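## Task

Stand the blue square cup and the metal door knob on the top of the wooden shelf reachable only by arm1, and stand the espresso tamper with the black handle and the grey steel power module on the top of the work bench reachable only by arm4. All four must keep their current upright orientation with the entire base on that top. The attempt fails if any of them sits on the floor or on a lower board while not held. Nothing may depend on a robot holding it at the end: release everything and move the arms away.

## Robot and tools

Robots: four identical i2rt Big YAM arms named arm1, arm2, arm3 and arm4. Each has six revolute joints, a two-finger gripper and a wrist camera. With joints 1 and 6 at 0 and the hand level and pointing forward, the camera rides on top of the hand looking at the fingertips. Reach is about 1.0 m from the joint 1 axis. Joints move at different speeds, so the hand can sweep a wide arc between postures. Room cameras room_a and room_b are fixed in the room.

Frame: one shared scene frame, origin on the floor, +z up. The hand point is midway between the fingertips; its z axis runs along the fingers and the fingers close along its y axis. Hand poses are computed from each arm's real foot pose, which is never printed.

execute_actions(actions, cameras): actions is a list holding one action or none. An action is an object keyed by arm name; under each arm put "joints", an object of absolute joint targets (not offsets) by name. Each arm gets its own separate object; list only the arms and joints you want to change. Names and ranges: joint1_rad -2.879 to 2.879 rad (rotation about the foot, positive counter-clockwise seen from above, 0 points the arm where its foot faces); joint2_rad 0 to 3.141 (shoulder; 0 has the upper arm level pointing back, increasing lifts it up then forward); joint3_rad 0 to 3.019 (elbow; 0 is fully folded, increasing opens it); joint4_rad -1.692 to 1.57 (hand pitch, positive tips fingers up); joint5_rad -1.57 to 1.57 (hand yaw, positive to the arm's right); joint6_rad -2.094 to 2.094 (hand roll, positive clockwise viewed from behind); gripper_m 0 to 0.093 metres, the fingertip separation. Done tolerances: ±0.045, ±0.14, ±0.09, ±0.055, ±0.03, ±0.035 rad and ±0.003 m. All motions in an action start together and may finish at different times. Example: {"arm1": {"joints": {"gripper_m": 0.05}}, "arm2": {"joints": {"joint1_rad": 0.3}}}. An unknown key or out-of-range number rejects the whole call and nothing moves. cameras is a list from arm1_cam_wrist, arm2_cam_wrist, arm3_cam_wrist, arm4_cam_wrist, room_a, room_b, all; omitted, null or ["all"] gives every camera, [] gives none. An empty actions list only reports state and images.

wait(seconds): 0 to 10 s, commands nothing, returns state and images. zoom_image(camera, region): region [x0, y0, x1, y1] in pixels of that camera's latest full image, top-left origin, at most 504 by 504. read_manual(section): only returns licence texts. finished_scene(scene): ends the current scene (give its number) irreversibly and reports success; the next scene's task appears in its result. Answering without a tool call ends all remaining scenes.

Result lines: joint_positions gives current joint values. joint_status tells how each commanded motion ended. off_target means it stopped short and may still push. contact_stop or time_out means it now holds where it stopped; a timed-out joint may keep a target within 0.375, 0.375, 0.113, 0.225, 0.075, 0.3 rad (joints 1 to 6) of its position and keep pushing, moving there if freed. "joint command not followed" (often with a cause line) means a self- or inter-arm collision check withheld that arm's joint targets, which then read not_followed; the gripper target still runs, and withheld targets may be retried on later actions. on_its_own lists uncommanded behaviour; "held at" is the held target, not the position. Omitted joints or arms may still be driving toward old targets. To relieve a push, command the reported position. Tiny target changes may not move a joint. Joint torques are raw drive output with per-arm offset, scale and noise. If any call reports a stop, later motion calls in the same reply are skipped.

Dangers: arms press on contact rather than stopping, and can push hard. A hard press between two robots fails the task and ends the run; hard hits may too. The collision check can be late and ignores fingers, gripper housings and wrist cameras. Nothing reports robot-to-robot contact. Prolonged pushing or holding heats motors: MOTOR HOT appears from 85 °C, and at 100 °C the arm and gripper go limp and fall (OVER-TEMPERATURE FAULT; affected keys read limit_stop_at_motor_heat, so resend targets). Loaded joints sag. Grip force is roughly 50 to 62 N per pad, lower on some grippers. Avoid drops, slips, slams and objects tipping; loose objects may occasionally be nudged by an outside push. The robot keeps its last command while you think.

Cameras: fisheye wrist cameras at 504x504 and pinhole-radial room cameras at 896x504, with calibration K, D and T_world_to_cam (scene to camera, metres) given in OpenCV conventions; room cameras may be off by up to about 2.3 degrees and 9 mm, and wrist camera poses inherit joint errors. The URDF describes the kinematics: gripper_m equals joint7 plus joint8, hand is link pinch, 0.13629 m from the gripper frame.

Each tool is called as name(argument=value, ...) on one line, values as JSON.

## Session

I'll start by looking at the current state.

execute_actions(actions=[])

Scene clock: 0.00 s.
Joint torques (N m, as the arm reports them, + toward a larger angle): no reading
Motor temperatures (°C, as the motors report them): arm1=[28 25 28 26 26 28] | arm2=[25 28 26 27 27 29] | arm3=[27 27 28 26 27 28] | arm4=[26 28 28 27 25 30]
arm1.joint_positions: joint1_rad=+0.084 joint2_rad=+0.548 joint3_rad=+1.396 joint4_rad=-1.456 joint5_rad=-0.237 joint6_rad=-0.167 gripper_m=+0.094
arm1.joint_status: not commanded
arm1.hand: x=+0.9269 y=+1.4837 z=+1.3958 quat_wxyz=(-0.029, +0.884, -0.048, -0.464) (m; scene frame)
arm2.joint_positions: joint1_rad=-0.488 joint2_rad=+0.434 joint3_rad=+1.524 joint4_rad=-1.575 joint5_rad=-0.221 joint6_rad=+0.257 gripper_m=+0.094
arm2.joint_status: not commanded
arm2.hand: x=+0.4112 y=+0.4377 z=+1.4799 quat_wxyz=(-0.164, +0.657, -0.541, -0.500) (m; scene frame)
arm3.joint_positions: joint1_rad=+0.062 joint2_rad=+0.655 joint3_rad=+1.695 joint4_rad=-1.295 joint5_rad=-0.001 joint6_rad=+0.721 gripper_m=+0.094
arm3.joint_status: not commanded
arm3.hand: x=-0.4480 y=-0.4044 z=+1.5811 quat_wxyz=(-0.610, -0.482, -0.628, -0.041) (m; scene frame)
arm4.joint_positions: joint1_rad=+0.143 joint2_rad=+0.501 joint3_rad=+1.593 joint4_rad=-1.476 joint5_rad=+0.222 joint6_rad=-0.467 gripper_m=+0.094
arm4.joint_status: not commanded
arm4.hand: x=-0.8733 y=-1.5656 z=+1.4879 quat_wxyz=(-0.500, +0.060, -0.822, +0.268) (m; scene frame)
pictures: arm1_cam_wrist, arm2_cam_wrist, arm3_cam_wrist, arm4_cam_wrist, room_a, room_b
Images, in order (width x height): arm1_cam_wrist 504x504, arm2_cam_wrist 504x504, arm3_cam_wrist 504x504, arm4_cam_wrist 504x504, room_a 896x504, room_b 896x504.

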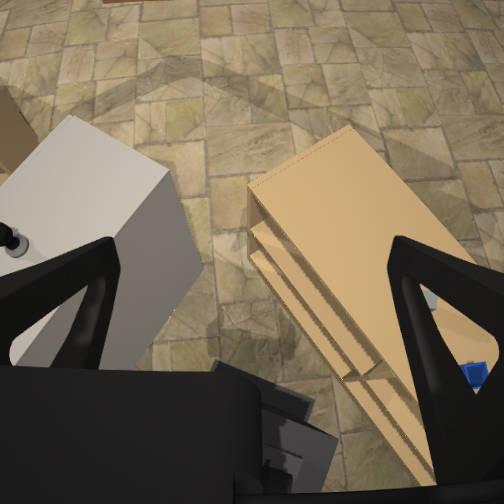

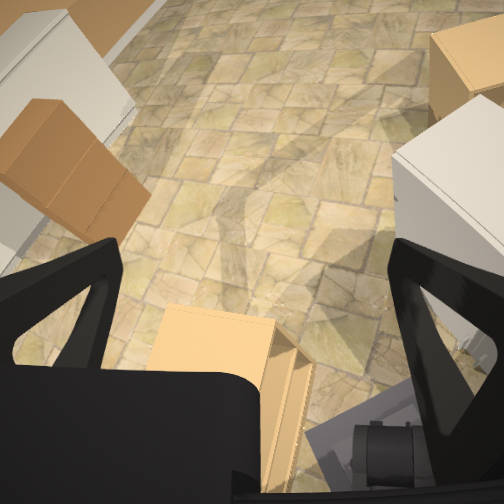

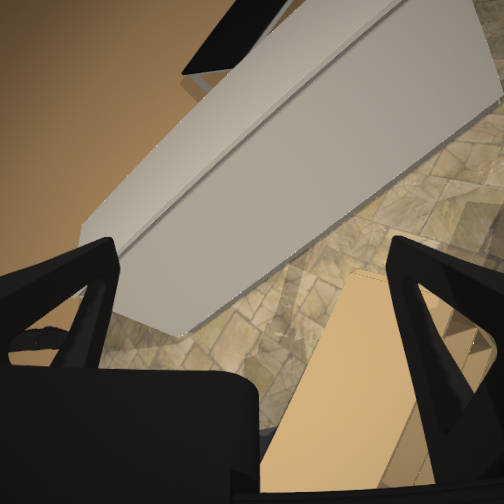

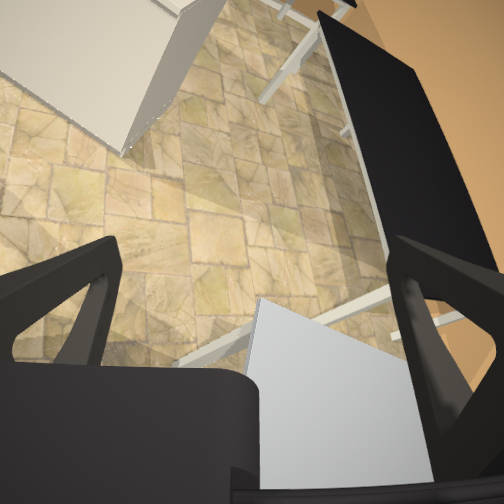

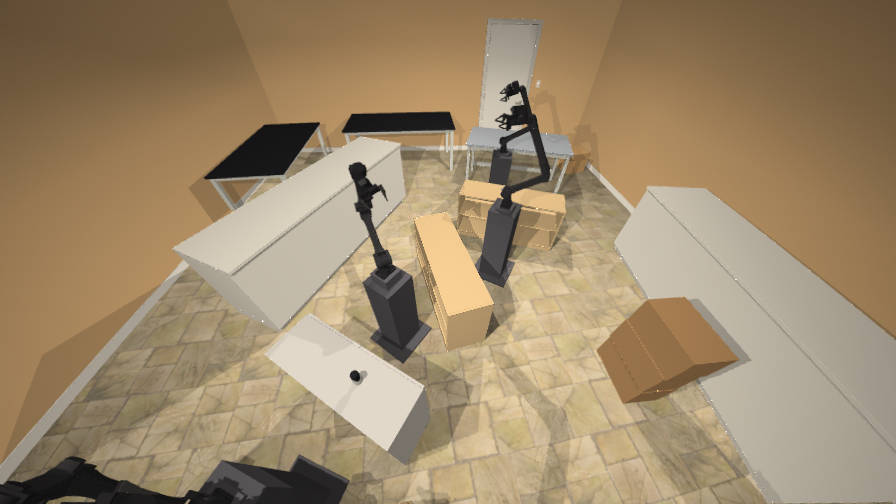

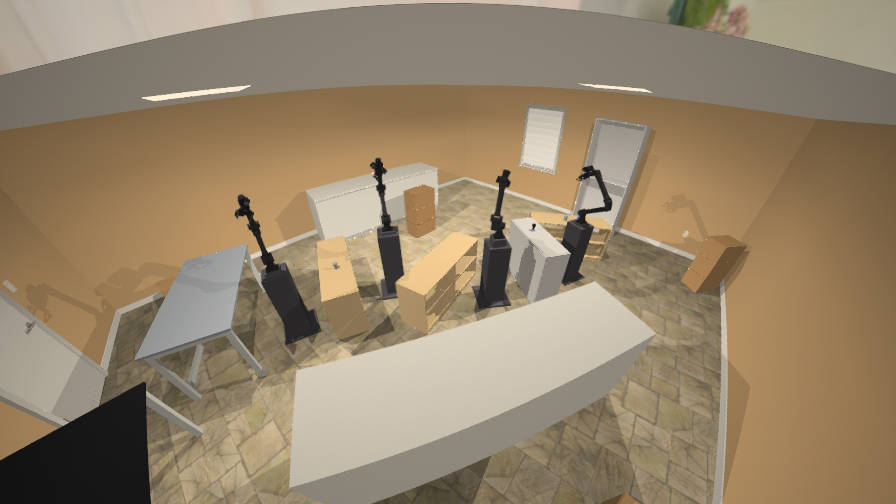

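zoom_image(camera="room_b", region=[480, 150, 660, 310])

zoom_image(camera="room_b", region=[280, 200, 420, 340])

zoom_image(camera="arm1_cam_wrist", region=[380, 260, 504, 420])

Region (480, 150, 660, 310) of room_b's 896x504 image, scaled by 2.800, with more detail than that image has.

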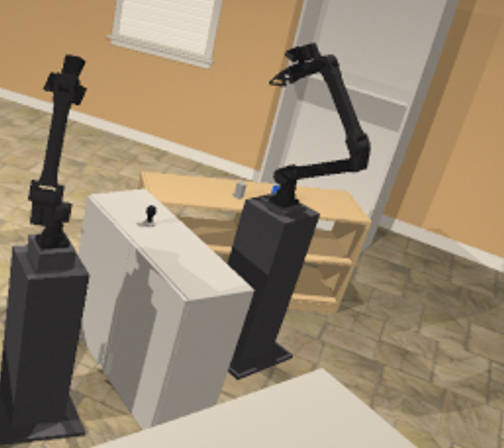

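Region (280, 200, 420, 340) of room_b's 896x504 image, scaled by 3.600, with more detail than that image has.

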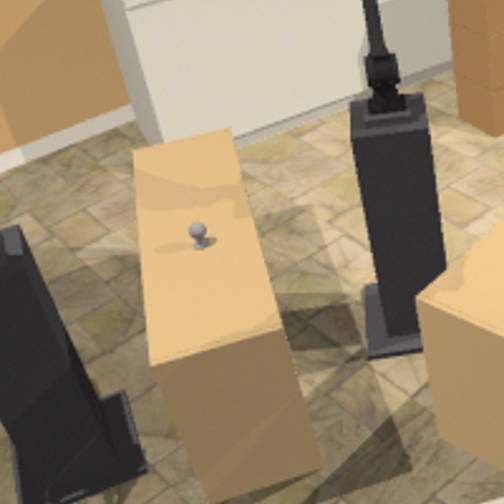

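Region (380, 260, 504, 420) of arm1_cam_wrist's 504x504 image, scaled by 3.150, with more detail than that image has; it fills the left 391 columns of this view, and the rest is white.

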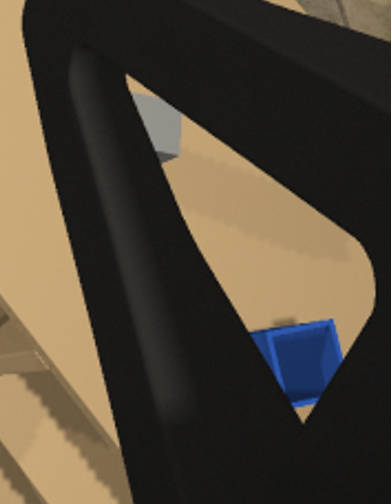

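zoom_image(camera="room_a", region=[250, 300, 450, 480])

zoom_image(camera="room_a", region=[400, 110, 600, 360])

zoom_image(camera="arm1_cam_wrist", region=[0, 180, 120, 300])

Region (250, 300, 450, 480) of room_a's 896x504 image, scaled by 2.520, with more detail than that image has; it fills the top 454 rows of this view, and the rest is white.

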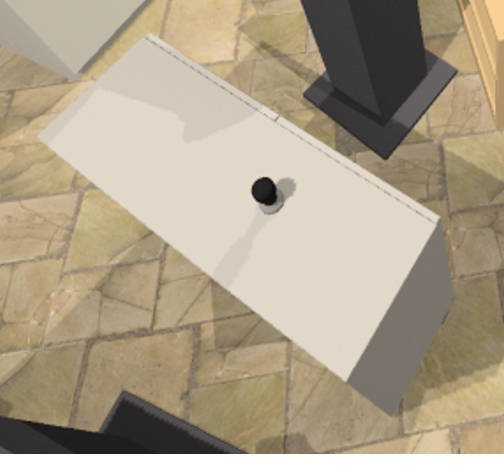

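Region (400, 110, 600, 360) of room_a's 896x504 image, scaled by 2.016, with more detail than that image has; it fills the left 403 columns of this view, and the rest is white.

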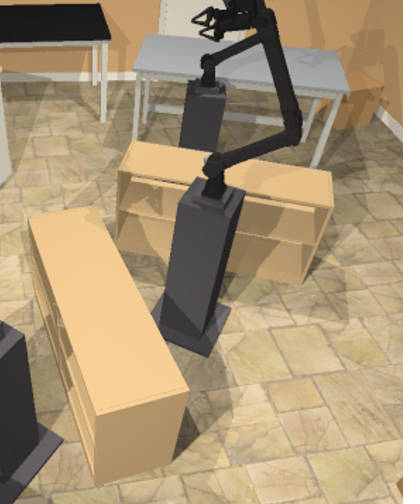

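Region (0, 180, 120, 300) of arm1_cam_wrist's 504x504 image, scaled by 4.200, with more detail than that image has.

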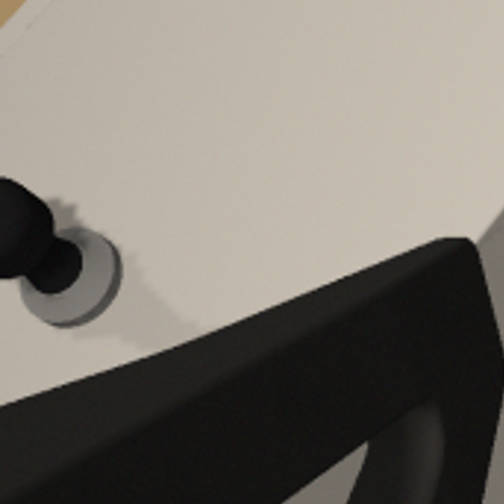

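execute_actions(actions=[{"arm1": {"joints": {"joint1_rad": -0.532, "joint2_rad": 1.868, "joint3_rad": 1.296, "joint4_rad": -0.999, "joint5_rad": 0.0, "joint6_rad": 0.0}}, "arm2": {"joints": {"joint1_rad": -1.06, "joint2_rad": 2.156, "joint3_rad": 1.991, "joint4_rad": -1.406, "joint5_rad": 0.0, "joint6_rad": 0.0}}, "arm3": {"joints": {"joint1_rad": -1.172, "joint2_rad": 2.321, "joint3_rad": 1.815, "joint4_rad": -1.065, "joint5_rad": 0.0, "joint6_rad": 0.0}}, "arm4": {"joints": {"joint1_rad": -0.85, "joint2_rad": 2.027, "joint3_rad": 1.777, "joint4_rad": -0.95, "joint5_rad": 0.0, "joint6_rad": 0.0}}}])

Scene clock: 121.97 s.
Joint torques (N m, as the arm reports them, + toward a larger angle): arm1=[  0.75 -18.18   8.58   0.74   0.19   0.03] | arm2=[ -1.38 -24.36  12.9   -0.08   0.09  -0.12] | arm3=[ -1.52 -25.49  10.76   0.24  -0.11  -0.11] | arm4=[  1.16 -17.7   10.45   1.06  -0.11   0.02]
Motor temperatures (°C, as the motors report them): arm1=[28 26 37 26 26 28] | arm2=[25 31 32 27 27 29] | arm3=[27 28 33 26 27 28] | arm4=[26 29 34 28 25 30]
arm1.joint_positions: joint1_rad=-0.538 joint2_rad=+1.870 joint3_rad=+1.281 joint4_rad=-1.004 joint5_rad=-0.002 joint6_rad=-0.013 gripper_m=+0.094
arm1.joint_status: all done
arm1.hand: x=+0.8549 y=+1.8848 z=+0.8749 quat_wxyz=(+0.002, +0.875, -0.484, +0.016) (m; scene frame)
arm2.joint_positions: joint1_rad=-1.050 joint2_rad=+2.164 joint3_rad=+1.970 joint4_rad=-1.406 joint5_rad=-0.002 joint6_rad=+0.008 gripper_m=+0.094
arm2.joint_status: all done
arm2.hand: x=+0.6344 y=+0.9980 z=+0.9926 quat_wxyz=(+0.012, +0.612, -0.791, +0.004) (m; scene frame)
arm3.joint_positions: joint1_rad=-1.173 joint2_rad=+2.316 joint3_rad=+1.797 joint4_rad=-1.065 joint5_rad=+0.001 joint6_rad=+0.014 gripper_m=+0.094
arm3.joint_status: all done
arm3.hand: x=-0.7748 y=-0.9320 z=+0.8263 quat_wxyz=(+0.005, -0.795, -0.607, -0.004) (m; scene frame)
arm4.joint_positions: joint1_rad=-0.853 joint2_rad=+2.033 joint3_rad=+1.751 joint4_rad=-0.952 joint5_rad=+0.001 joint6_rad=-0.011 gripper_m=+0.094
arm4.joint_status: all done
arm4.hand: x=-0.7135 y=-2.1576 z=+0.9764 quat_wxyz=(-0.144, -0.540, -0.823, +0.097) (m; scene frame)
pictures: arm1_cam_wrist, arm2_cam_wrist, arm3_cam_wrist, arm4_cam_wrist, room_a, room_b
camera_calibration (this result's frames):
arm1_cam_wrist: T_world_to_cam=[[0.847989, 0.529748, 0.0168029, -1.73473], [0.414631, -0.682797, 0.601555, 0.408366], [0.330145, -0.503145, -0.798654, 1.48537], [0, 0, 0, 1]] pos_world=[0.811326, 1.94516, 0.969789]
arm2_cam_wrist: T_world_to_cam=[[0.964669, -0.263354, -0.00761958, -0.339423], [-0.206882, -0.775086, 0.597028, 0.320387], [-0.163135, -0.574358, -0.802184, 1.60006], [0, 0, 0, 1]] pos_world=[0.654739, 1.07795, 1.08968]
arm3_cam_wrist: T_world_to_cam=[[-0.958592, 0.284756, -0.00379797, -0.475025], [0.226692, 0.771063, 0.59504, 0.40853], [0.17237, 0.56954, -0.803687, 1.45233], [0, 0, 0, 1]] pos_world=[-0.798304, -1.0069, 0.922324]
arm4_cam_wrist: T_world_to_cam=[[-0.917451, -0.397171, 0.0232409, -1.53785], [-0.37536, 0.883472, 0.280323, 1.36604], [-0.131869, 0.248459, -0.959624, 1.50532], [0, 0, 0, 1]] pos_world=[-0.699639, -2.19165, 1.09735]
Images, in order (width x height): arm1_cam_wrist 504x504, arm2_cam_wrist 504x504, arm3_cam_wrist 504x504, arm4_cam_wrist 504x504, room_a 896x504, room_b 896x504.

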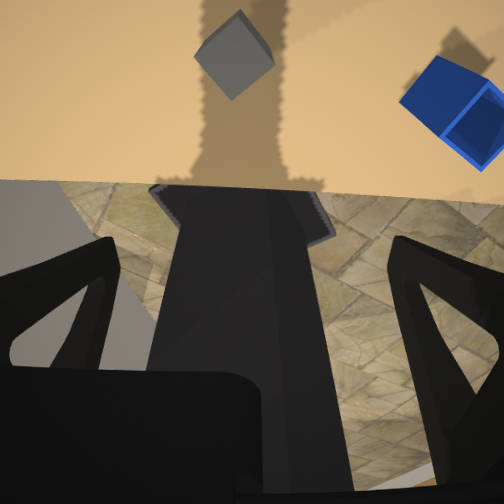

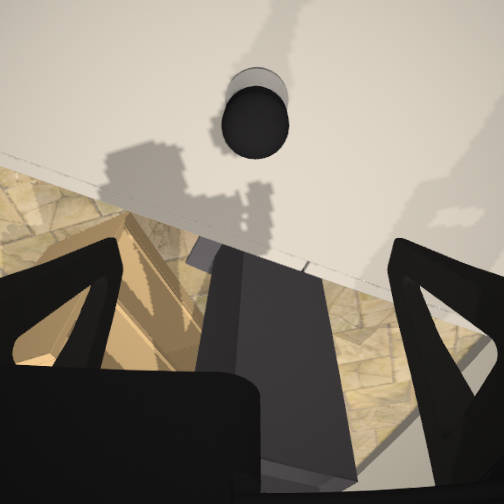

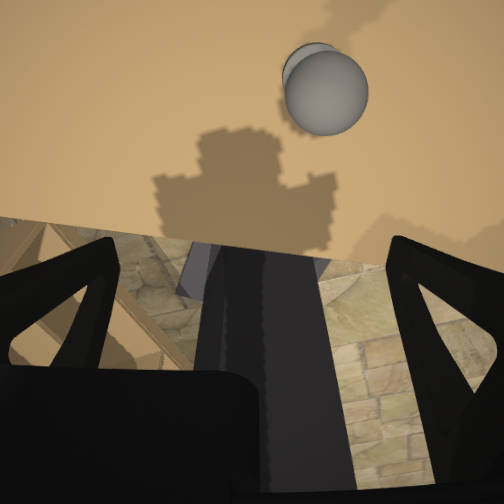

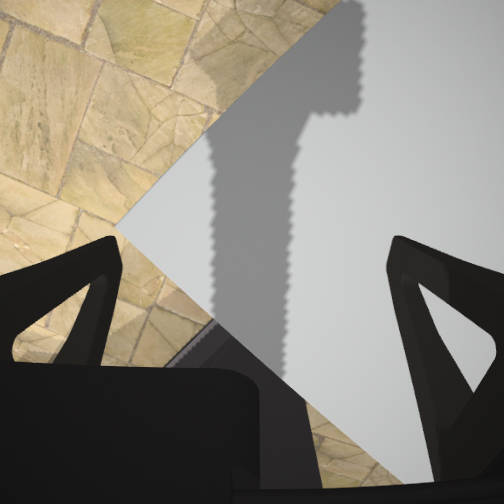

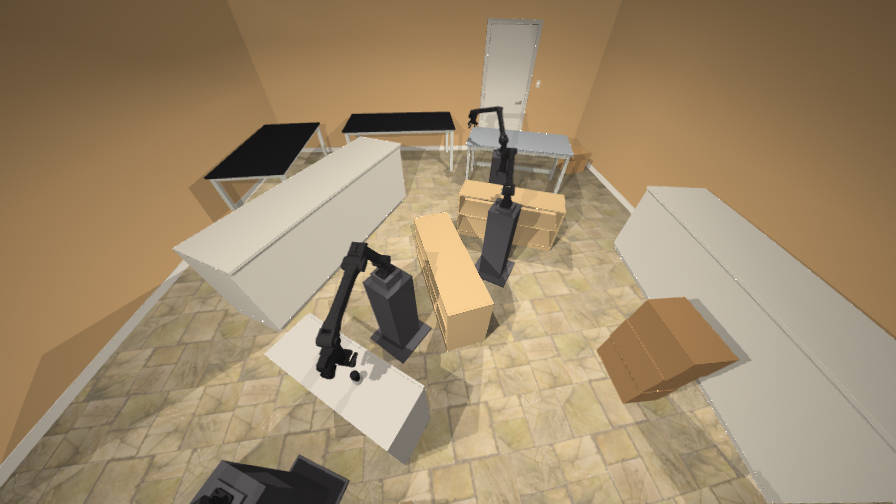

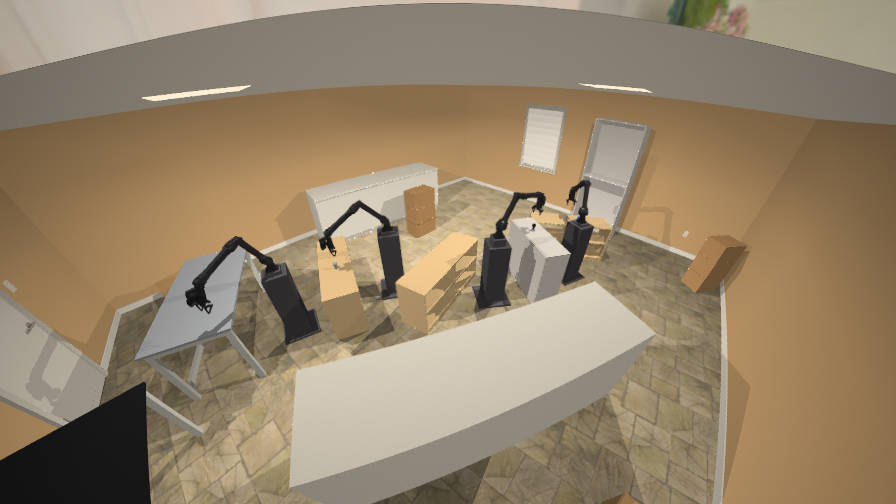

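zoom_image(camera="arm1_cam_wrist", region=[170, 0, 310, 126])

zoom_image(camera="arm2_cam_wrist", region=[190, 50, 316, 176])

zoom_image(camera="arm3_cam_wrist", region=[260, 25, 386, 151])

zoom_image(camera="room_b", region=[500, 180, 620, 260])

zoom_image(camera="room_b", region=[300, 220, 380, 290])

Region (170, 0, 310, 126) of arm1_cam_wrist's 504x504 image, scaled by 3.600, with more detail than that image has; it fills the top 454 rows of this view, and the rest is white.

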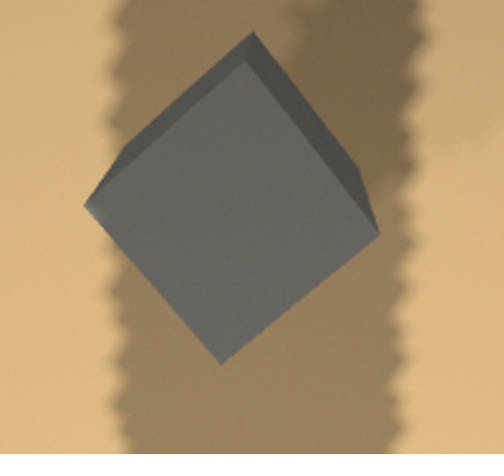

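Region (190, 50, 316, 176) of arm2_cam_wrist's 504x504 image, scaled by 4.000, with more detail than that image has.

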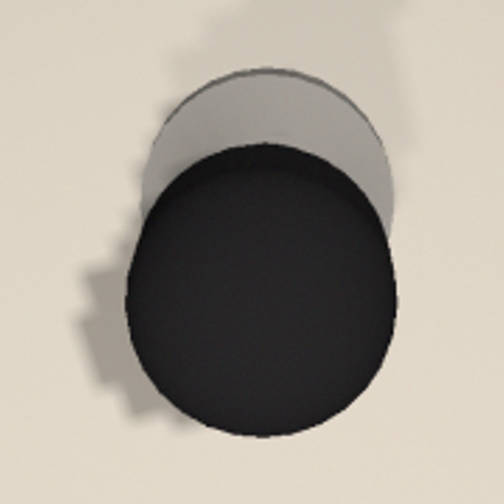

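Region (260, 25, 386, 151) of arm3_cam_wrist's 504x504 image, scaled by 4.000, with more detail than that image has.

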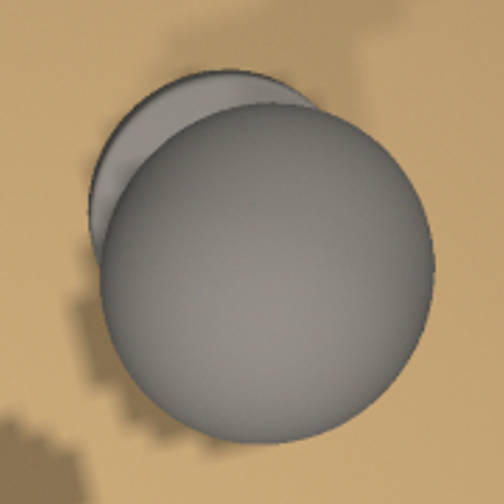

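Region (500, 180, 620, 260) of room_b's 896x504 image, scaled by 4.200, with more detail than that image has.

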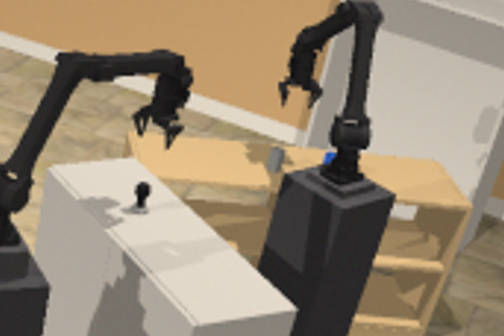

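Region (300, 220, 380, 290) of room_b's 896x504 image, scaled by 6.300, with more detail than that image has; it fills the top 441 rows of this view, and the rest is white.

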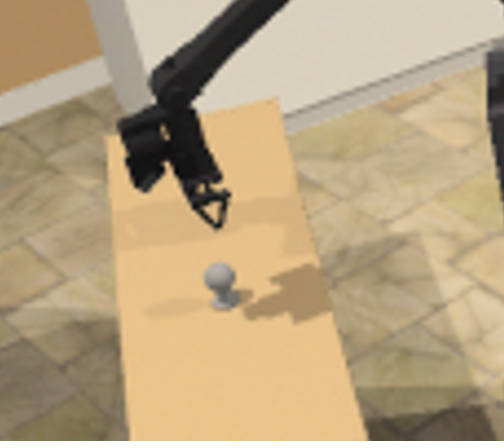

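execute_actions(actions=[{"arm1": {"joints": {"joint1_rad": -0.505, "joint2_rad": 2.153, "joint3_rad": 1.313, "joint4_rad": -0.712, "joint5_rad": 0.0, "joint6_rad": -0.665}}, "arm2": {"joints": {"joint2_rad": 2.217, "joint3_rad": 1.838, "joint4_rad": -1.168}}, "arm3": {"joints": {"joint1_rad": -1.243, "joint2_rad": 2.463, "joint3_rad": 1.872, "joint4_rad": -0.962}}, "arm4": {"joints": {"joint1_rad": -0.3, "joint2_rad": 1.5, "joint3_rad": 2.4}}}], cameras=["arm1_cam_wrist", "arm2_cam_wrist", "arm3_cam_wrist", "room_b"])

Scene clock: 209.67 s.
Joint torques (N m, as the arm reports them, + toward a larger angle): arm1=[  0.22 -22.64   7.58   0.91   0.15  -0.22] | arm2=[ -1.36 -23.82  10.44   0.59   0.1   -0.12] | arm3=[ -0.83 -27.26  10.15   0.71  -0.12  -0.1 ] | arm4=[ 1.04 -7.84  8.51  1.73 -0.07 -0.01]
Motor temperatures (°C, as the motors report them): arm1=[28 33 38 26 26 28] | arm2=[25 43 40 27 27 29] | arm3=[27 41 38 26 27 28] | arm4=[26 38 43 28 25 30]
arm1.joint_positions: joint1_rad=-0.505 joint2_rad=+2.179 joint3_rad=+1.287 joint4_rad=-0.722 joint5_rad=-0.002 joint6_rad=-0.652 gripper_m=+0.094
arm1.joint_status: all done
arm1.hand: x=+0.8365 y=+1.8864 z=+0.7193 quat_wxyz=(+0.015, +0.985, -0.169, +0.022) (m; scene frame)
arm2.joint_positions: joint1_rad=-1.050 joint2_rad=+2.216 joint3_rad=+1.838 joint4_rad=-1.184 joint5_rad=-0.002 joint6_rad=+0.008 gripper_m=+0.094
arm2.joint_status: all done
arm2.hand: x=+0.6349 y=+1.0021 z=+0.9108 quat_wxyz=(-0.003, +0.612, -0.791, -0.008) (m; scene frame)
arm3.joint_positions: joint1_rad=-1.250 joint2_rad=+2.464 joint3_rad=+1.856 joint4_rad=-0.975 joint5_rad=+0.001 joint6_rad=+0.013 gripper_m=+0.094
arm3.joint_status: all done
arm3.hand: x=-0.8274 y=-0.9295 z=+0.7497 quat_wxyz=(+0.005, -0.817, -0.576, -0.005) (m; scene frame)
arm4.joint_positions: joint1_rad=-0.303 joint2_rad=+1.501 joint3_rad=+2.377 joint4_rad=-0.949 joint5_rad=+0.000 joint6_rad=-0.009 gripper_m=+0.094
arm4.joint_status: all done
arm4.hand: x=-0.5385 y=-1.8268 z=+1.6607 quat_wxyz=(-0.650, -0.217, -0.696, +0.214) (m; scene frame)
pictures: arm1_cam_wrist, arm2_cam_wrist, arm3_cam_wrist, room_b
camera_calibration (this result's frames):
arm1_cam_wrist: T_world_to_cam=[[0.33513, 0.942024, -0.0166926, -2.04198], [0.745451, -0.25428, 0.616153, -0.584959], [0.576187, -0.218935, -0.787449, 0.618028], [0, 0, 0, 1]] pos_world=[0.764288, 1.91016, 0.813004]
arm2_cam_wrist: T_world_to_cam=[[0.964679, -0.263293, -0.00841522, -0.338777], [-0.212469, -0.796554, 0.566002, 0.425795], [-0.155728, -0.544223, -0.824361, 1.52223], [0, 0, 0, 1]] pos_world=[0.654333, 1.0784, 1.01102]
arm3_cam_wrist: T_world_to_cam=[[-0.9341, 0.356992, -0.00380564, -0.439096], [0.284812, 0.751576, 0.594992, 0.494161], [0.215268, 0.554698, -0.803722, 1.42007], [0, 0, 0, 1]] pos_world=[-0.856597, -1.00235, 0.845647]
Images, in order (width x height): arm1_cam_wrist 504x504, arm2_cam_wrist 504x504, arm3_cam_wrist 504x504, room_b 896x504.

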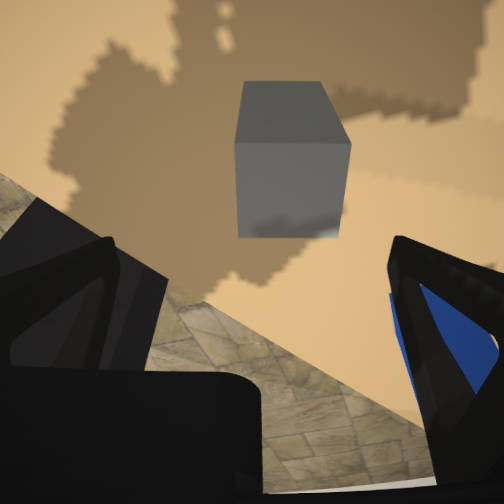

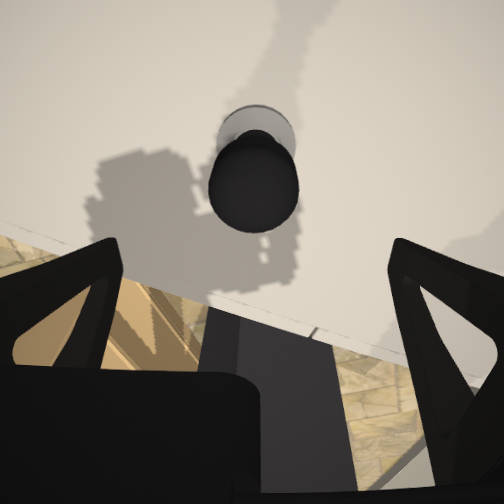

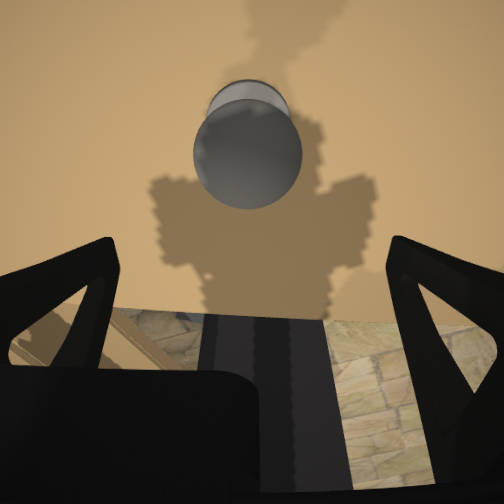

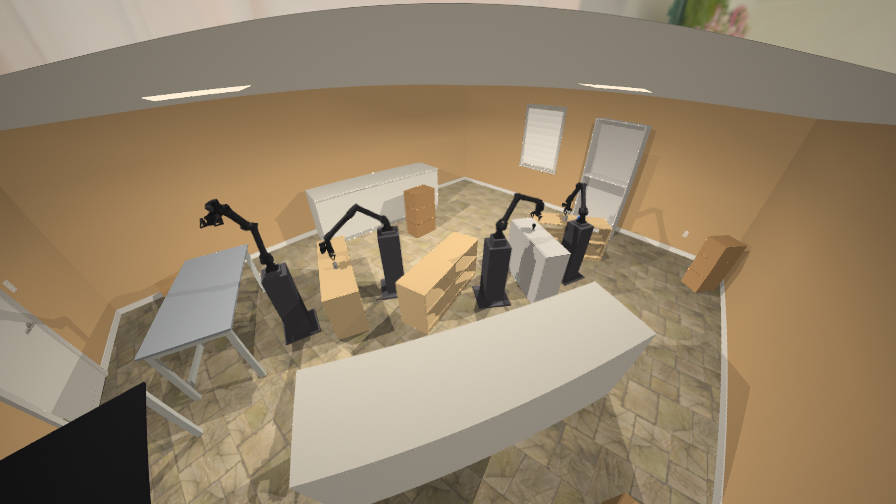

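execute_actions(actions=[{"arm1": {"joints": {"joint2_rad": 2.31, "joint3_rad": 1.343, "joint4_rad": -0.556}}, "arm2": {"joints": {"joint2_rad": 2.326, "joint3_rad": 1.767, "joint4_rad": -0.994}}, "arm3": {"joints": {"joint2_rad": 2.641, "joint3_rad": 1.927, "joint4_rad": -0.826}}, "arm4": {"joints": {"joint1_rad": 0.2, "joint2_rad": 1.3, "joint3_rad": 2.8}}}], cameras=["arm1_cam_wrist", "arm2_cam_wrist", "arm3_cam_wrist"])

Scene clock: 262.03 s.
Joint torques (N m, as the arm reports them, + toward a larger angle): arm1=[  0.22 -21.47   6.62   1.02   0.15  -0.21] | arm2=[ -1.49 -24.53   9.98   0.57   0.1   -0.13] | arm3=[ -0.74 -27.53   9.23   0.79  -0.12  -0.1 ] | arm4=[ 1.59  0.92  2.44  1.21  0.04 -0.01]
Motor temperatures (°C, as the motors report them): arm1=[28 38 38 26 26 28] | arm2=[25 47 39 27 27 29] | arm3=[27 45 38 26 27 28] | arm4=[26 34 41 28 25 30]
arm1.joint_positions: joint1_rad=-0.505 joint2_rad=+2.317 joint3_rad=+1.324 joint4_rad=-0.565 joint5_rad=-0.002 joint6_rad=-0.652 gripper_m=+0.094
arm1.joint_status: all done
arm1.hand: x=+0.8280 y=+1.9009 z=+0.6563 quat_wxyz=(-0.006, +0.986, -0.168, +0.003) (m; scene frame)
arm2.joint_positions: joint1_rad=-1.050 joint2_rad=+2.332 joint3_rad=+1.762 joint4_rad=-1.009 joint5_rad=-0.002 joint6_rad=+0.008 gripper_m=+0.094
arm2.joint_status: all done
arm2.hand: x=+0.6322 y=+0.9938 z=+0.8112 quat_wxyz=(+0.004, +0.612, -0.791, -0.002) (m; scene frame)
arm3.joint_positions: joint1_rad=-1.250 joint2_rad=+2.641 joint3_rad=+1.914 joint4_rad=-0.840 joint5_rad=+0.001 joint6_rad=+0.013 gripper_m=+0.094
arm3.joint_status: all done
arm3.hand: x=-0.8285 y=-0.9323 z=+0.6518 quat_wxyz=(+0.000, -0.817, -0.576, +0.002) (m; scene frame)
arm4.joint_positions: joint1_rad=+0.189 joint2_rad=+1.297 joint3_rad=+2.790 joint4_rad=-0.947 joint5_rad=-0.003 joint6_rad=-0.009 gripper_m=+0.094
arm4.joint_status: all done
arm4.hand: x=-0.7662 y=-1.5306 z=+1.8897 quat_wxyz=(-0.871, -0.023, -0.487, +0.063) (m; scene frame)
pictures: arm1_cam_wrist, arm2_cam_wrist, arm3_cam_wrist
camera_calibration (this result's frames):
arm1_cam_wrist: T_world_to_cam=[[0.334022, 0.942413, 0.0169538, -2.07578], [0.764057, -0.281252, 0.580615, -0.476912], [0.551948, -0.180985, -0.814001, 0.541749], [0, 0, 0, 1]] pos_world=[0.758727, 1.92016, 0.753079]
arm2_cam_wrist: T_world_to_cam=[[0.964674, -0.263325, -0.00804952, -0.339418], [-0.209934, -0.786821, 0.580379, 0.452113], [-0.159162, -0.558187, -0.814307, 1.44303], [0, 0, 0, 1]] pos_world=[0.652017, 1.07184, 0.909943]
arm3_cam_wrist: T_world_to_cam=[[-0.934126, 0.356917, -0.00438951, -0.43915], [0.287924, 0.760712, 0.581736, 0.574583], [0.21097, 0.542151, -0.813366, 1.3342], [0, 0, 0, 1]] pos_world=[-0.857135, -1.00369, 0.749012]
Images, in order (width x height): arm1_cam_wrist 504x504, arm2_cam_wrist 504x504, arm3_cam_wrist 504x504.

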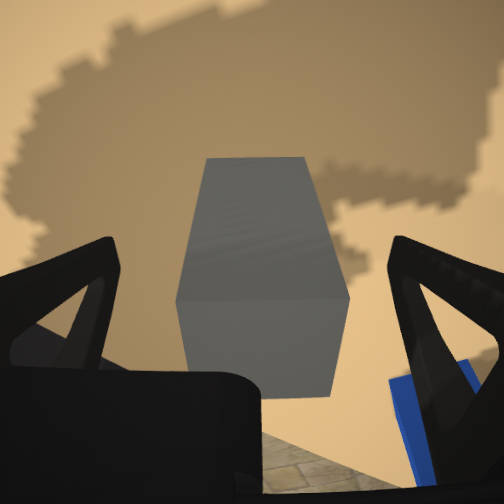

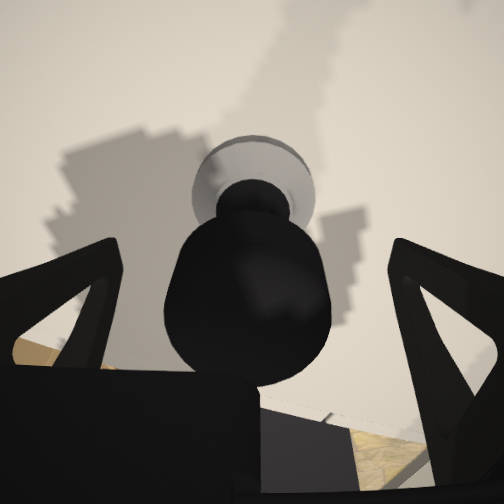

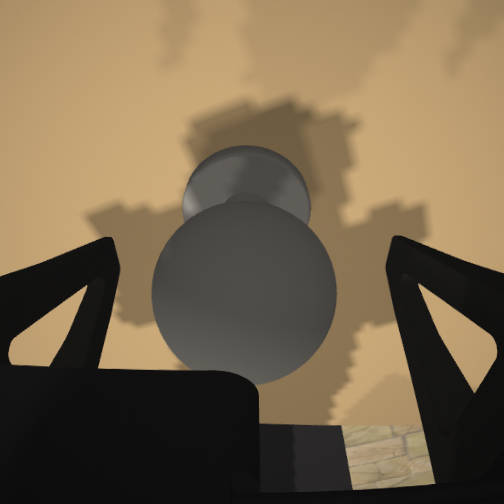

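execute_actions(actions=[{"arm1": {"joints": {"gripper_m": 0.0}}, "arm2": {"joints": {"gripper_m": 0.0}}, "arm3": {"joints": {"gripper_m": 0.0}}}], cameras=["arm1_cam_wrist", "arm2_cam_wrist", "arm3_cam_wrist"])

Scene clock: 270.50 s.
Joint torques (N m, as the arm reports them, + toward a larger angle): arm1=[  0.21 -21.73   6.56   0.98   0.12  -0.2 ] | arm2=[ -1.37 -24.66   9.96   0.51   0.06  -0.11] | arm3=[ -0.59 -27.7    9.29   0.86  -0.12  -0.1 ] | arm4=[ 1.74  1.13  2.47  1.27  0.04 -0.02]
Motor temperatures (°C, as the motors report them): arm1=[28 38 37 26 26 28] | arm2=[25 47 39 27 27 29] | arm3=[27 46 38 26 27 28] | arm4=[26 33 39 28 25 30]
arm1.joint_positions: joint1_rad=-0.505 joint2_rad=+2.317 joint3_rad=+1.324 joint4_rad=-0.564 joint5_rad=-0.001 joint6_rad=-0.653 gripper_m=+0.039
arm1.joint_status: gripper_m off_target (ended at +0.039, target +0.000)
arm1.hand: x=+0.8281 y=+1.9012 z=+0.6563 quat_wxyz=(-0.006, +0.986, -0.168, +0.003) (m; scene frame)
arm2.joint_positions: joint1_rad=-1.050 joint2_rad=+2.332 joint3_rad=+1.762 joint4_rad=-1.009 joint5_rad=-0.001 joint6_rad=+0.007 gripper_m=+0.044
arm2.joint_status: gripper_m off_target (ended at +0.044, target +0.000)
arm2.hand: x=+0.6324 y=+0.9939 z=+0.8112 quat_wxyz=(+0.003, +0.612, -0.791, -0.002) (m; scene frame)
arm3.joint_positions: joint1_rad=-1.250 joint2_rad=+2.641 joint3_rad=+1.914 joint4_rad=-0.840 joint5_rad=+0.001 joint6_rad=+0.013 gripper_m=+0.052
arm3.joint_status: gripper_m off_target (ended at +0.052, target +0.000)
arm3.hand: x=-0.8284 y=-0.9323 z=+0.6518 quat_wxyz=(+0.000, -0.817, -0.576, +0.002) (m; scene frame)
arm4.joint_positions: joint1_rad=+0.189 joint2_rad=+1.297 joint3_rad=+2.790 joint4_rad=-0.947 joint5_rad=-0.003 joint6_rad=-0.009 gripper_m=+0.094
arm4.joint_status: not commanded
arm4.hand: x=-0.7662 y=-1.5306 z=+1.8897 quat_wxyz=(-0.871, -0.023, -0.487, +0.063) (m; scene frame)
pictures: arm1_cam_wrist, arm2_cam_wrist, arm3_cam_wrist
camera_calibration (this result's frames):
arm1_cam_wrist: T_world_to_cam=[[0.333288, 0.942647, 0.0183234, -2.07679], [0.763956, -0.281396, 0.580678, -0.47657], [0.552531, -0.179535, -0.813927, 0.538478], [0, 0, 0, 1]] pos_world=[0.758721, 1.92025, 0.753069]
arm2_cam_wrist: T_world_to_cam=[[0.964883, -0.262587, -0.00691517, -0.341398], [-0.210031, -0.787039, 0.580049, 0.452737], [-0.157756, -0.558228, -0.814552, 1.44244], [0, 0, 0, 1]] pos_world=[0.652053, 1.07189, 0.909973]
arm3_cam_wrist: T_world_to_cam=[[-0.934261, 0.356559, -0.00476937, -0.439283], [0.287423, 0.760893, 0.581747, 0.574329], [0.211056, 0.542132, -0.813356, 1.33425], [0, 0, 0, 1]] pos_world=[-0.857081, -1.00371, 0.749011]
Images, in order (width x height): arm1_cam_wrist 504x504, arm2_cam_wrist 504x504, arm3_cam_wrist 504x504.

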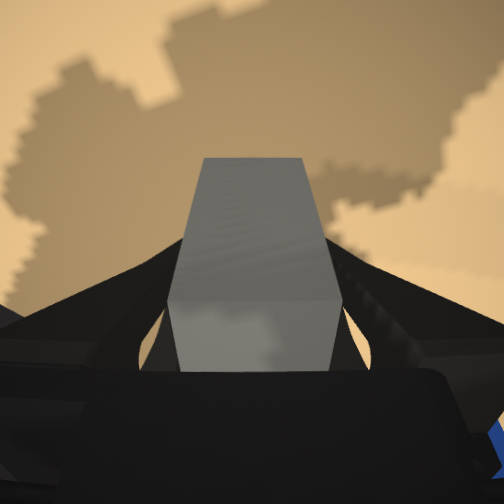

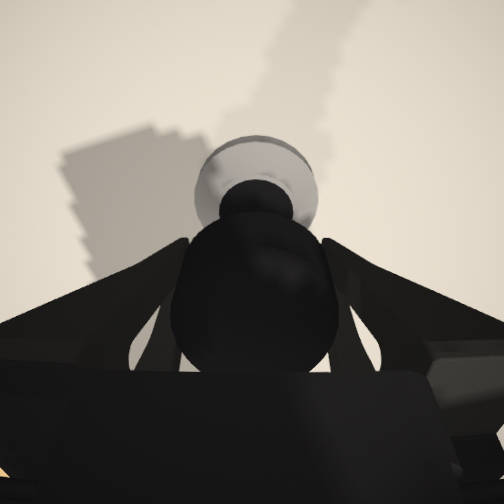

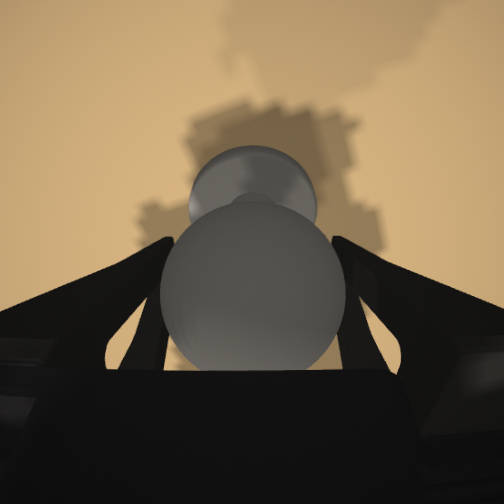

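execute_actions(actions=[{"arm1": {"joints": {"joint1_rad": 1.189, "joint2_rad": 2.215, "joint3_rad": 1.92, "joint4_rad": -1.229}}, "arm2": {"joints": {"joint1_rad": 1.093, "joint2_rad": 2.15, "joint3_rad": 1.70, "joint4_rad": -1.121}}, "arm3": {"joints": {"joint1_rad": 0.94, "joint2_rad": 2.36, "joint3_rad": 1.66, "joint4_rad": -0.871}}, "arm4": {"joints": {"joint1_rad": 1.2}}}], cameras=["arm1_cam_wrist", "arm2_cam_wrist", "arm3_cam_wrist", "room_a"])

Scene clock: 332.87 s.
Joint torques (N m, as the arm reports them, + toward a larger angle): arm1=[  0.63 -27.09   9.08   0.32   0.17  -0.2 ] | arm2=[ -1.81 -23.24  11.57  -0.58   0.1   -0.11] | arm3=[ -1.42 -24.19   8.44  -0.27   0.01  -0.1 ] | arm4=[ 1.53  0.71  2.59  1.27 -0.05 -0.02]
Motor temperatures (°C, as the motors report them): arm1=[28 41 37 26 26 28] | arm2=[25 52 39 27 27 29] | arm3=[27 49 38 26 27 28] | arm4=[26 32 35 28 25 30]
arm1.joint_positions: joint1_rad=+1.191 joint2_rad=+2.239 joint3_rad=+1.910 joint4_rad=-1.221 joint5_rad=-0.003 joint6_rad=-0.654 gripper_m=+0.039
arm1.joint_status: all done
arm1.hand: x=+0.6061 y=+1.0098 z=+0.8720 quat_wxyz=(+0.007, +0.777, +0.629, -0.004) (m; scene frame)
arm2.joint_positions: joint1_rad=+1.101 joint2_rad=+2.157 joint3_rad=+1.683 joint4_rad=-1.107 joint5_rad=-0.002 joint6_rad=+0.006 gripper_m=+0.044
arm2.joint_status: all done
arm2.hand: x=-0.1165 y=+0.1556 z=+0.8911 quat_wxyz=(-0.004, +0.986, +0.164, +0.004) (m; scene frame)
arm3.joint_positions: joint1_rad=+0.948 joint2_rad=+2.349 joint3_rad=+1.658 joint4_rad=-0.859 joint5_rad=-0.002 joint6_rad=+0.012 gripper_m=+0.052
arm3.joint_status: all done
arm3.hand: x=-0.0027 y=-0.1093 z=+0.7620 quat_wxyz=(-0.010, +0.143, -0.990, -0.003) (m; scene frame)
arm4.joint_positions: joint1_rad=+1.190 joint2_rad=+1.297 joint3_rad=+2.790 joint4_rad=-0.947 joint5_rad=-0.001 joint6_rad=-0.009 gripper_m=+0.094
arm4.joint_status: all done
arm4.hand: x=-0.8443 y=-1.3294 z=+1.8868 quat_wxyz=(-0.791, +0.215, -0.444, -0.361) (m; scene frame)
pictures: arm1_cam_wrist, arm2_cam_wrist, arm3_cam_wrist, room_a
camera_calibration (this result's frames):
arm1_cam_wrist: T_world_to_cam=[[-0.977327, 0.211736, -0.000215771, 0.382163], [0.174525, 0.806148, 0.565391, -1.41073], [0.119887, 0.552534, -0.824823, 0.209225], [0, 0, 0, 1]] pos_world=[0.594623, 0.940733, 0.970269]
arm2_cam_wrist: T_world_to_cam=[[-0.310874, 0.950426, 0.00684553, -0.188025], [0.772128, 0.248342, 0.584931, -0.461744], [0.554234, 0.187126, -0.811054, 0.885264], [0, 0, 0, 1]] pos_world=[-0.19257, 0.127719, 0.989373]
arm3_cam_wrist: T_world_to_cam=[[0.261282, -0.965214, -0.00965507, -0.0983538], [-0.792782, -0.220289, 0.568304, -0.453249], [-0.550662, -0.140833, -0.822762, 0.733909], [0, 0, 0, 1]] pos_world=[0.0705066, -0.0914196, 0.860466]
Images, in order (width x height): arm1_cam_wrist 504x504, arm2_cam_wrist 504x504, arm3_cam_wrist 504x504, room_a 896x504.

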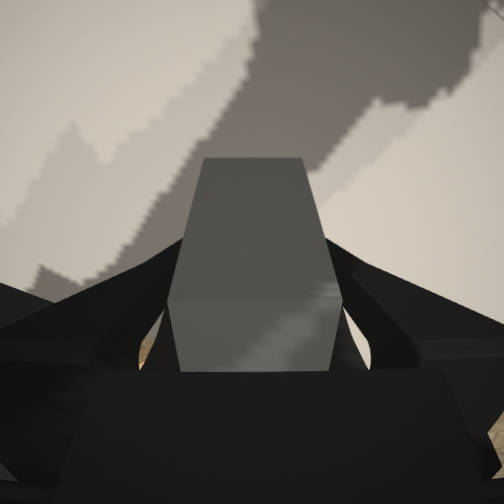

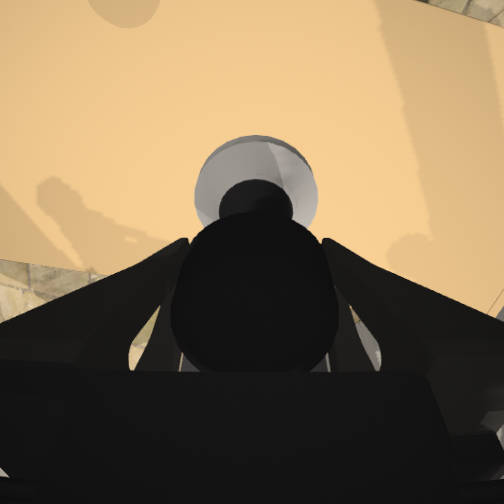

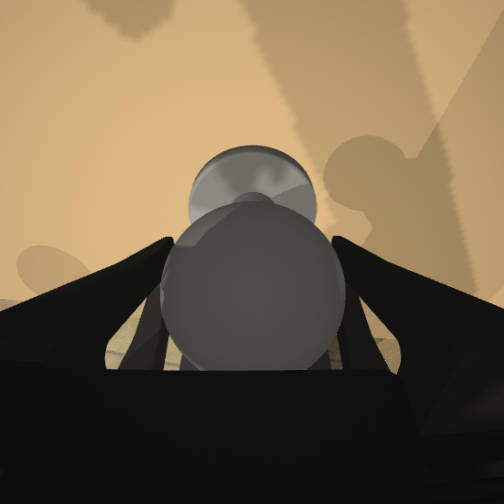

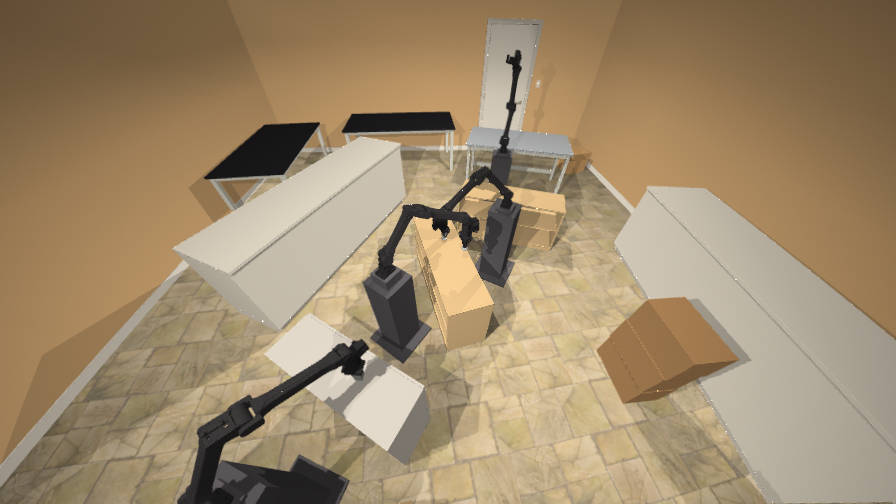

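execute_actions(actions=[{"arm1": {"joints": {"joint2_rad": 2.285, "joint3_rad": 1.855, "joint4_rad": -1.10}}, "arm2": {"joints": {"joint2_rad": 2.468, "joint3_rad": 1.575, "joint4_rad": -0.65}}, "arm3": {"joints": {"joint2_rad": 2.521, "joint4_rad": -0.694}}}], cameras=["arm1_cam_wrist", "arm2_cam_wrist", "arm3_cam_wrist", "room_b"])

Scene clock: 375.63 s.
Joint torques (N m, as the arm reports them, + toward a larger angle): arm1=[  0.53 -26.04   9.05   0.94   0.14  -0.2 ] | arm2=[ -1.62 -24.97   8.1    0.52   0.06  -0.1 ] | arm3=[ -2.29 -26.69   7.66   0.78   0.02  -0.08] | arm4=[ 1.64  0.61  2.61  1.26 -0.04 -0.02]
Motor temperatures (°C, as the motors report them): arm1=[28 46 40 26 26 28] | arm2=[25 53 42 27 27 29] | arm3=[27 48 37 26 27 28] | arm4=[26 31 34 28 25 30]
arm1.joint_positions: joint1_rad=+1.191 joint2_rad=+2.298 joint3_rad=+1.839 joint4_rad=-1.108 joint5_rad=-0.002 joint6_rad=-0.654 gripper_m=+0.039
arm1.joint_status: all done
arm1.hand: x=+0.6138 y=+1.0157 z=+0.8088 quat_wxyz=(+0.006, +0.777, +0.629, +0.005) (m; scene frame)
arm2.joint_positions: joint1_rad=+1.101 joint2_rad=+2.493 joint3_rad=+1.563 joint4_rad=-0.666 joint5_rad=-0.001 joint6_rad=+0.006 gripper_m=+0.042
arm2.joint_status: all done
arm2.hand: x=-0.0813 y=+0.1702 z=+0.6560 quat_wxyz=(-0.006, +0.986, +0.164, +0.011) (m; scene frame)
arm3.joint_positions: joint1_rad=+0.948 joint2_rad=+2.530 joint3_rad=+1.651 joint4_rad=-0.708 joint5_rad=-0.002 joint6_rad=+0.012 gripper_m=+0.052
arm3.joint_status: all done
arm3.hand: x=-0.0265 y=-0.1166 z=+0.6511 quat_wxyz=(+0.008, +0.143, -0.990, +0.000) (m; scene frame)
arm4.joint_positions: joint1_rad=+1.190 joint2_rad=+1.297 joint3_rad=+2.790 joint4_rad=-0.947 joint5_rad=-0.001 joint6_rad=-0.009 gripper_m=+0.094
arm4.joint_status: not commanded
arm4.hand: x=-0.8443 y=-1.3294 z=+1.8868 quat_wxyz=(-0.791, +0.215, -0.444, -0.361) (m; scene frame)
pictures: arm1_cam_wrist, arm2_cam_wrist, arm3_cam_wrist, room_b
camera_calibration (this result's frames):
arm1_cam_wrist: T_world_to_cam=[[-0.977296, 0.211629, -0.0102459, 0.396566], [0.167042, 0.79934, 0.577194, -1.37906], [0.130341, 0.562378, -0.816543, 0.129792], [0, 0, 0, 1]] pos_world=[0.601005, 0.945418, 0.906026]
arm2_cam_wrist: T_world_to_cam=[[-0.311239, 0.950296, 0.00825565, -0.190233], [0.764191, 0.245104, 0.596603, -0.362769], [0.564926, 0.191995, -0.802494, 0.666788], [0, 0, 0, 1]] pos_world=[-0.158669, 0.141673, 0.753093]
arm3_cam_wrist: T_world_to_cam=[[0.260976, -0.965305, -0.00879004, -0.100732], [-0.772296, -0.21424, 0.598047, -0.428878], [-0.579181, -0.149287, -0.801413, 0.612864], [0, 0, 0, 1]] pos_world=[0.050027, -0.0976275, 0.746761]
Images, in order (width x height): arm1_cam_wrist 504x504, arm2_cam_wrist 504x504, arm3_cam_wrist 504x504, room_b 896x504.

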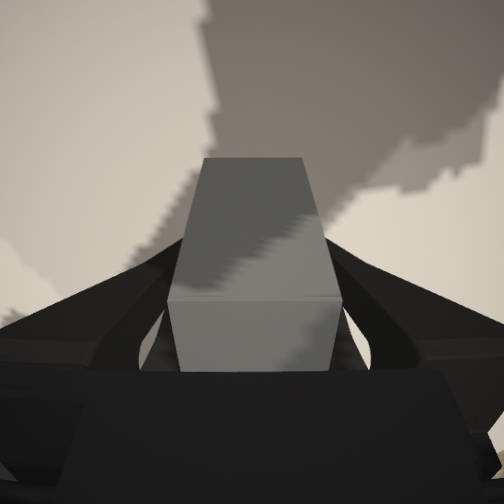

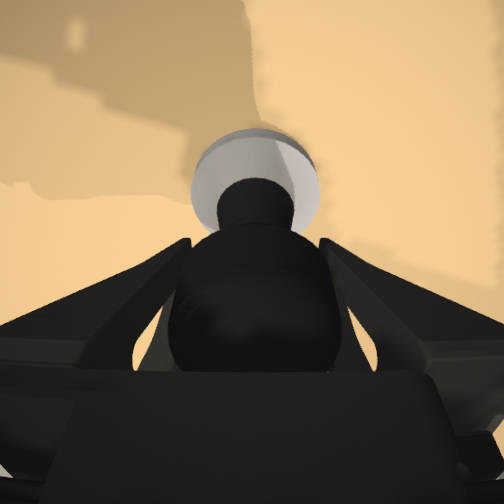

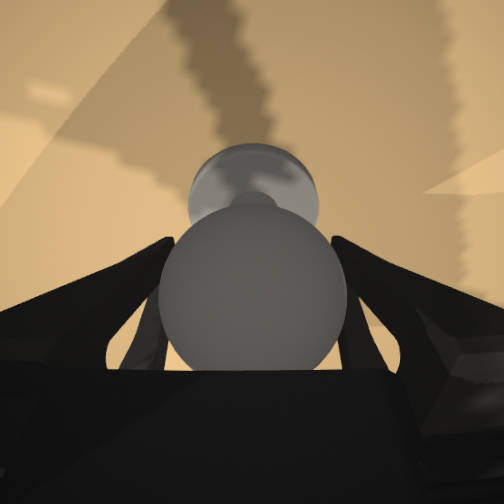

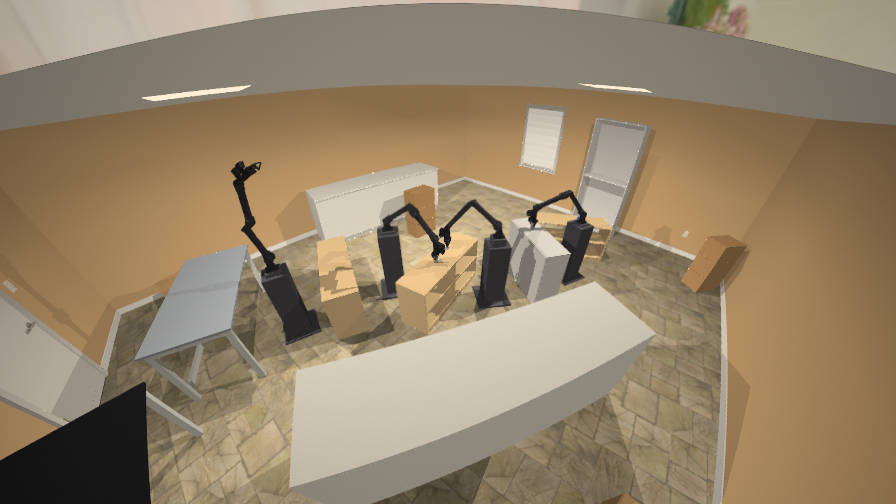

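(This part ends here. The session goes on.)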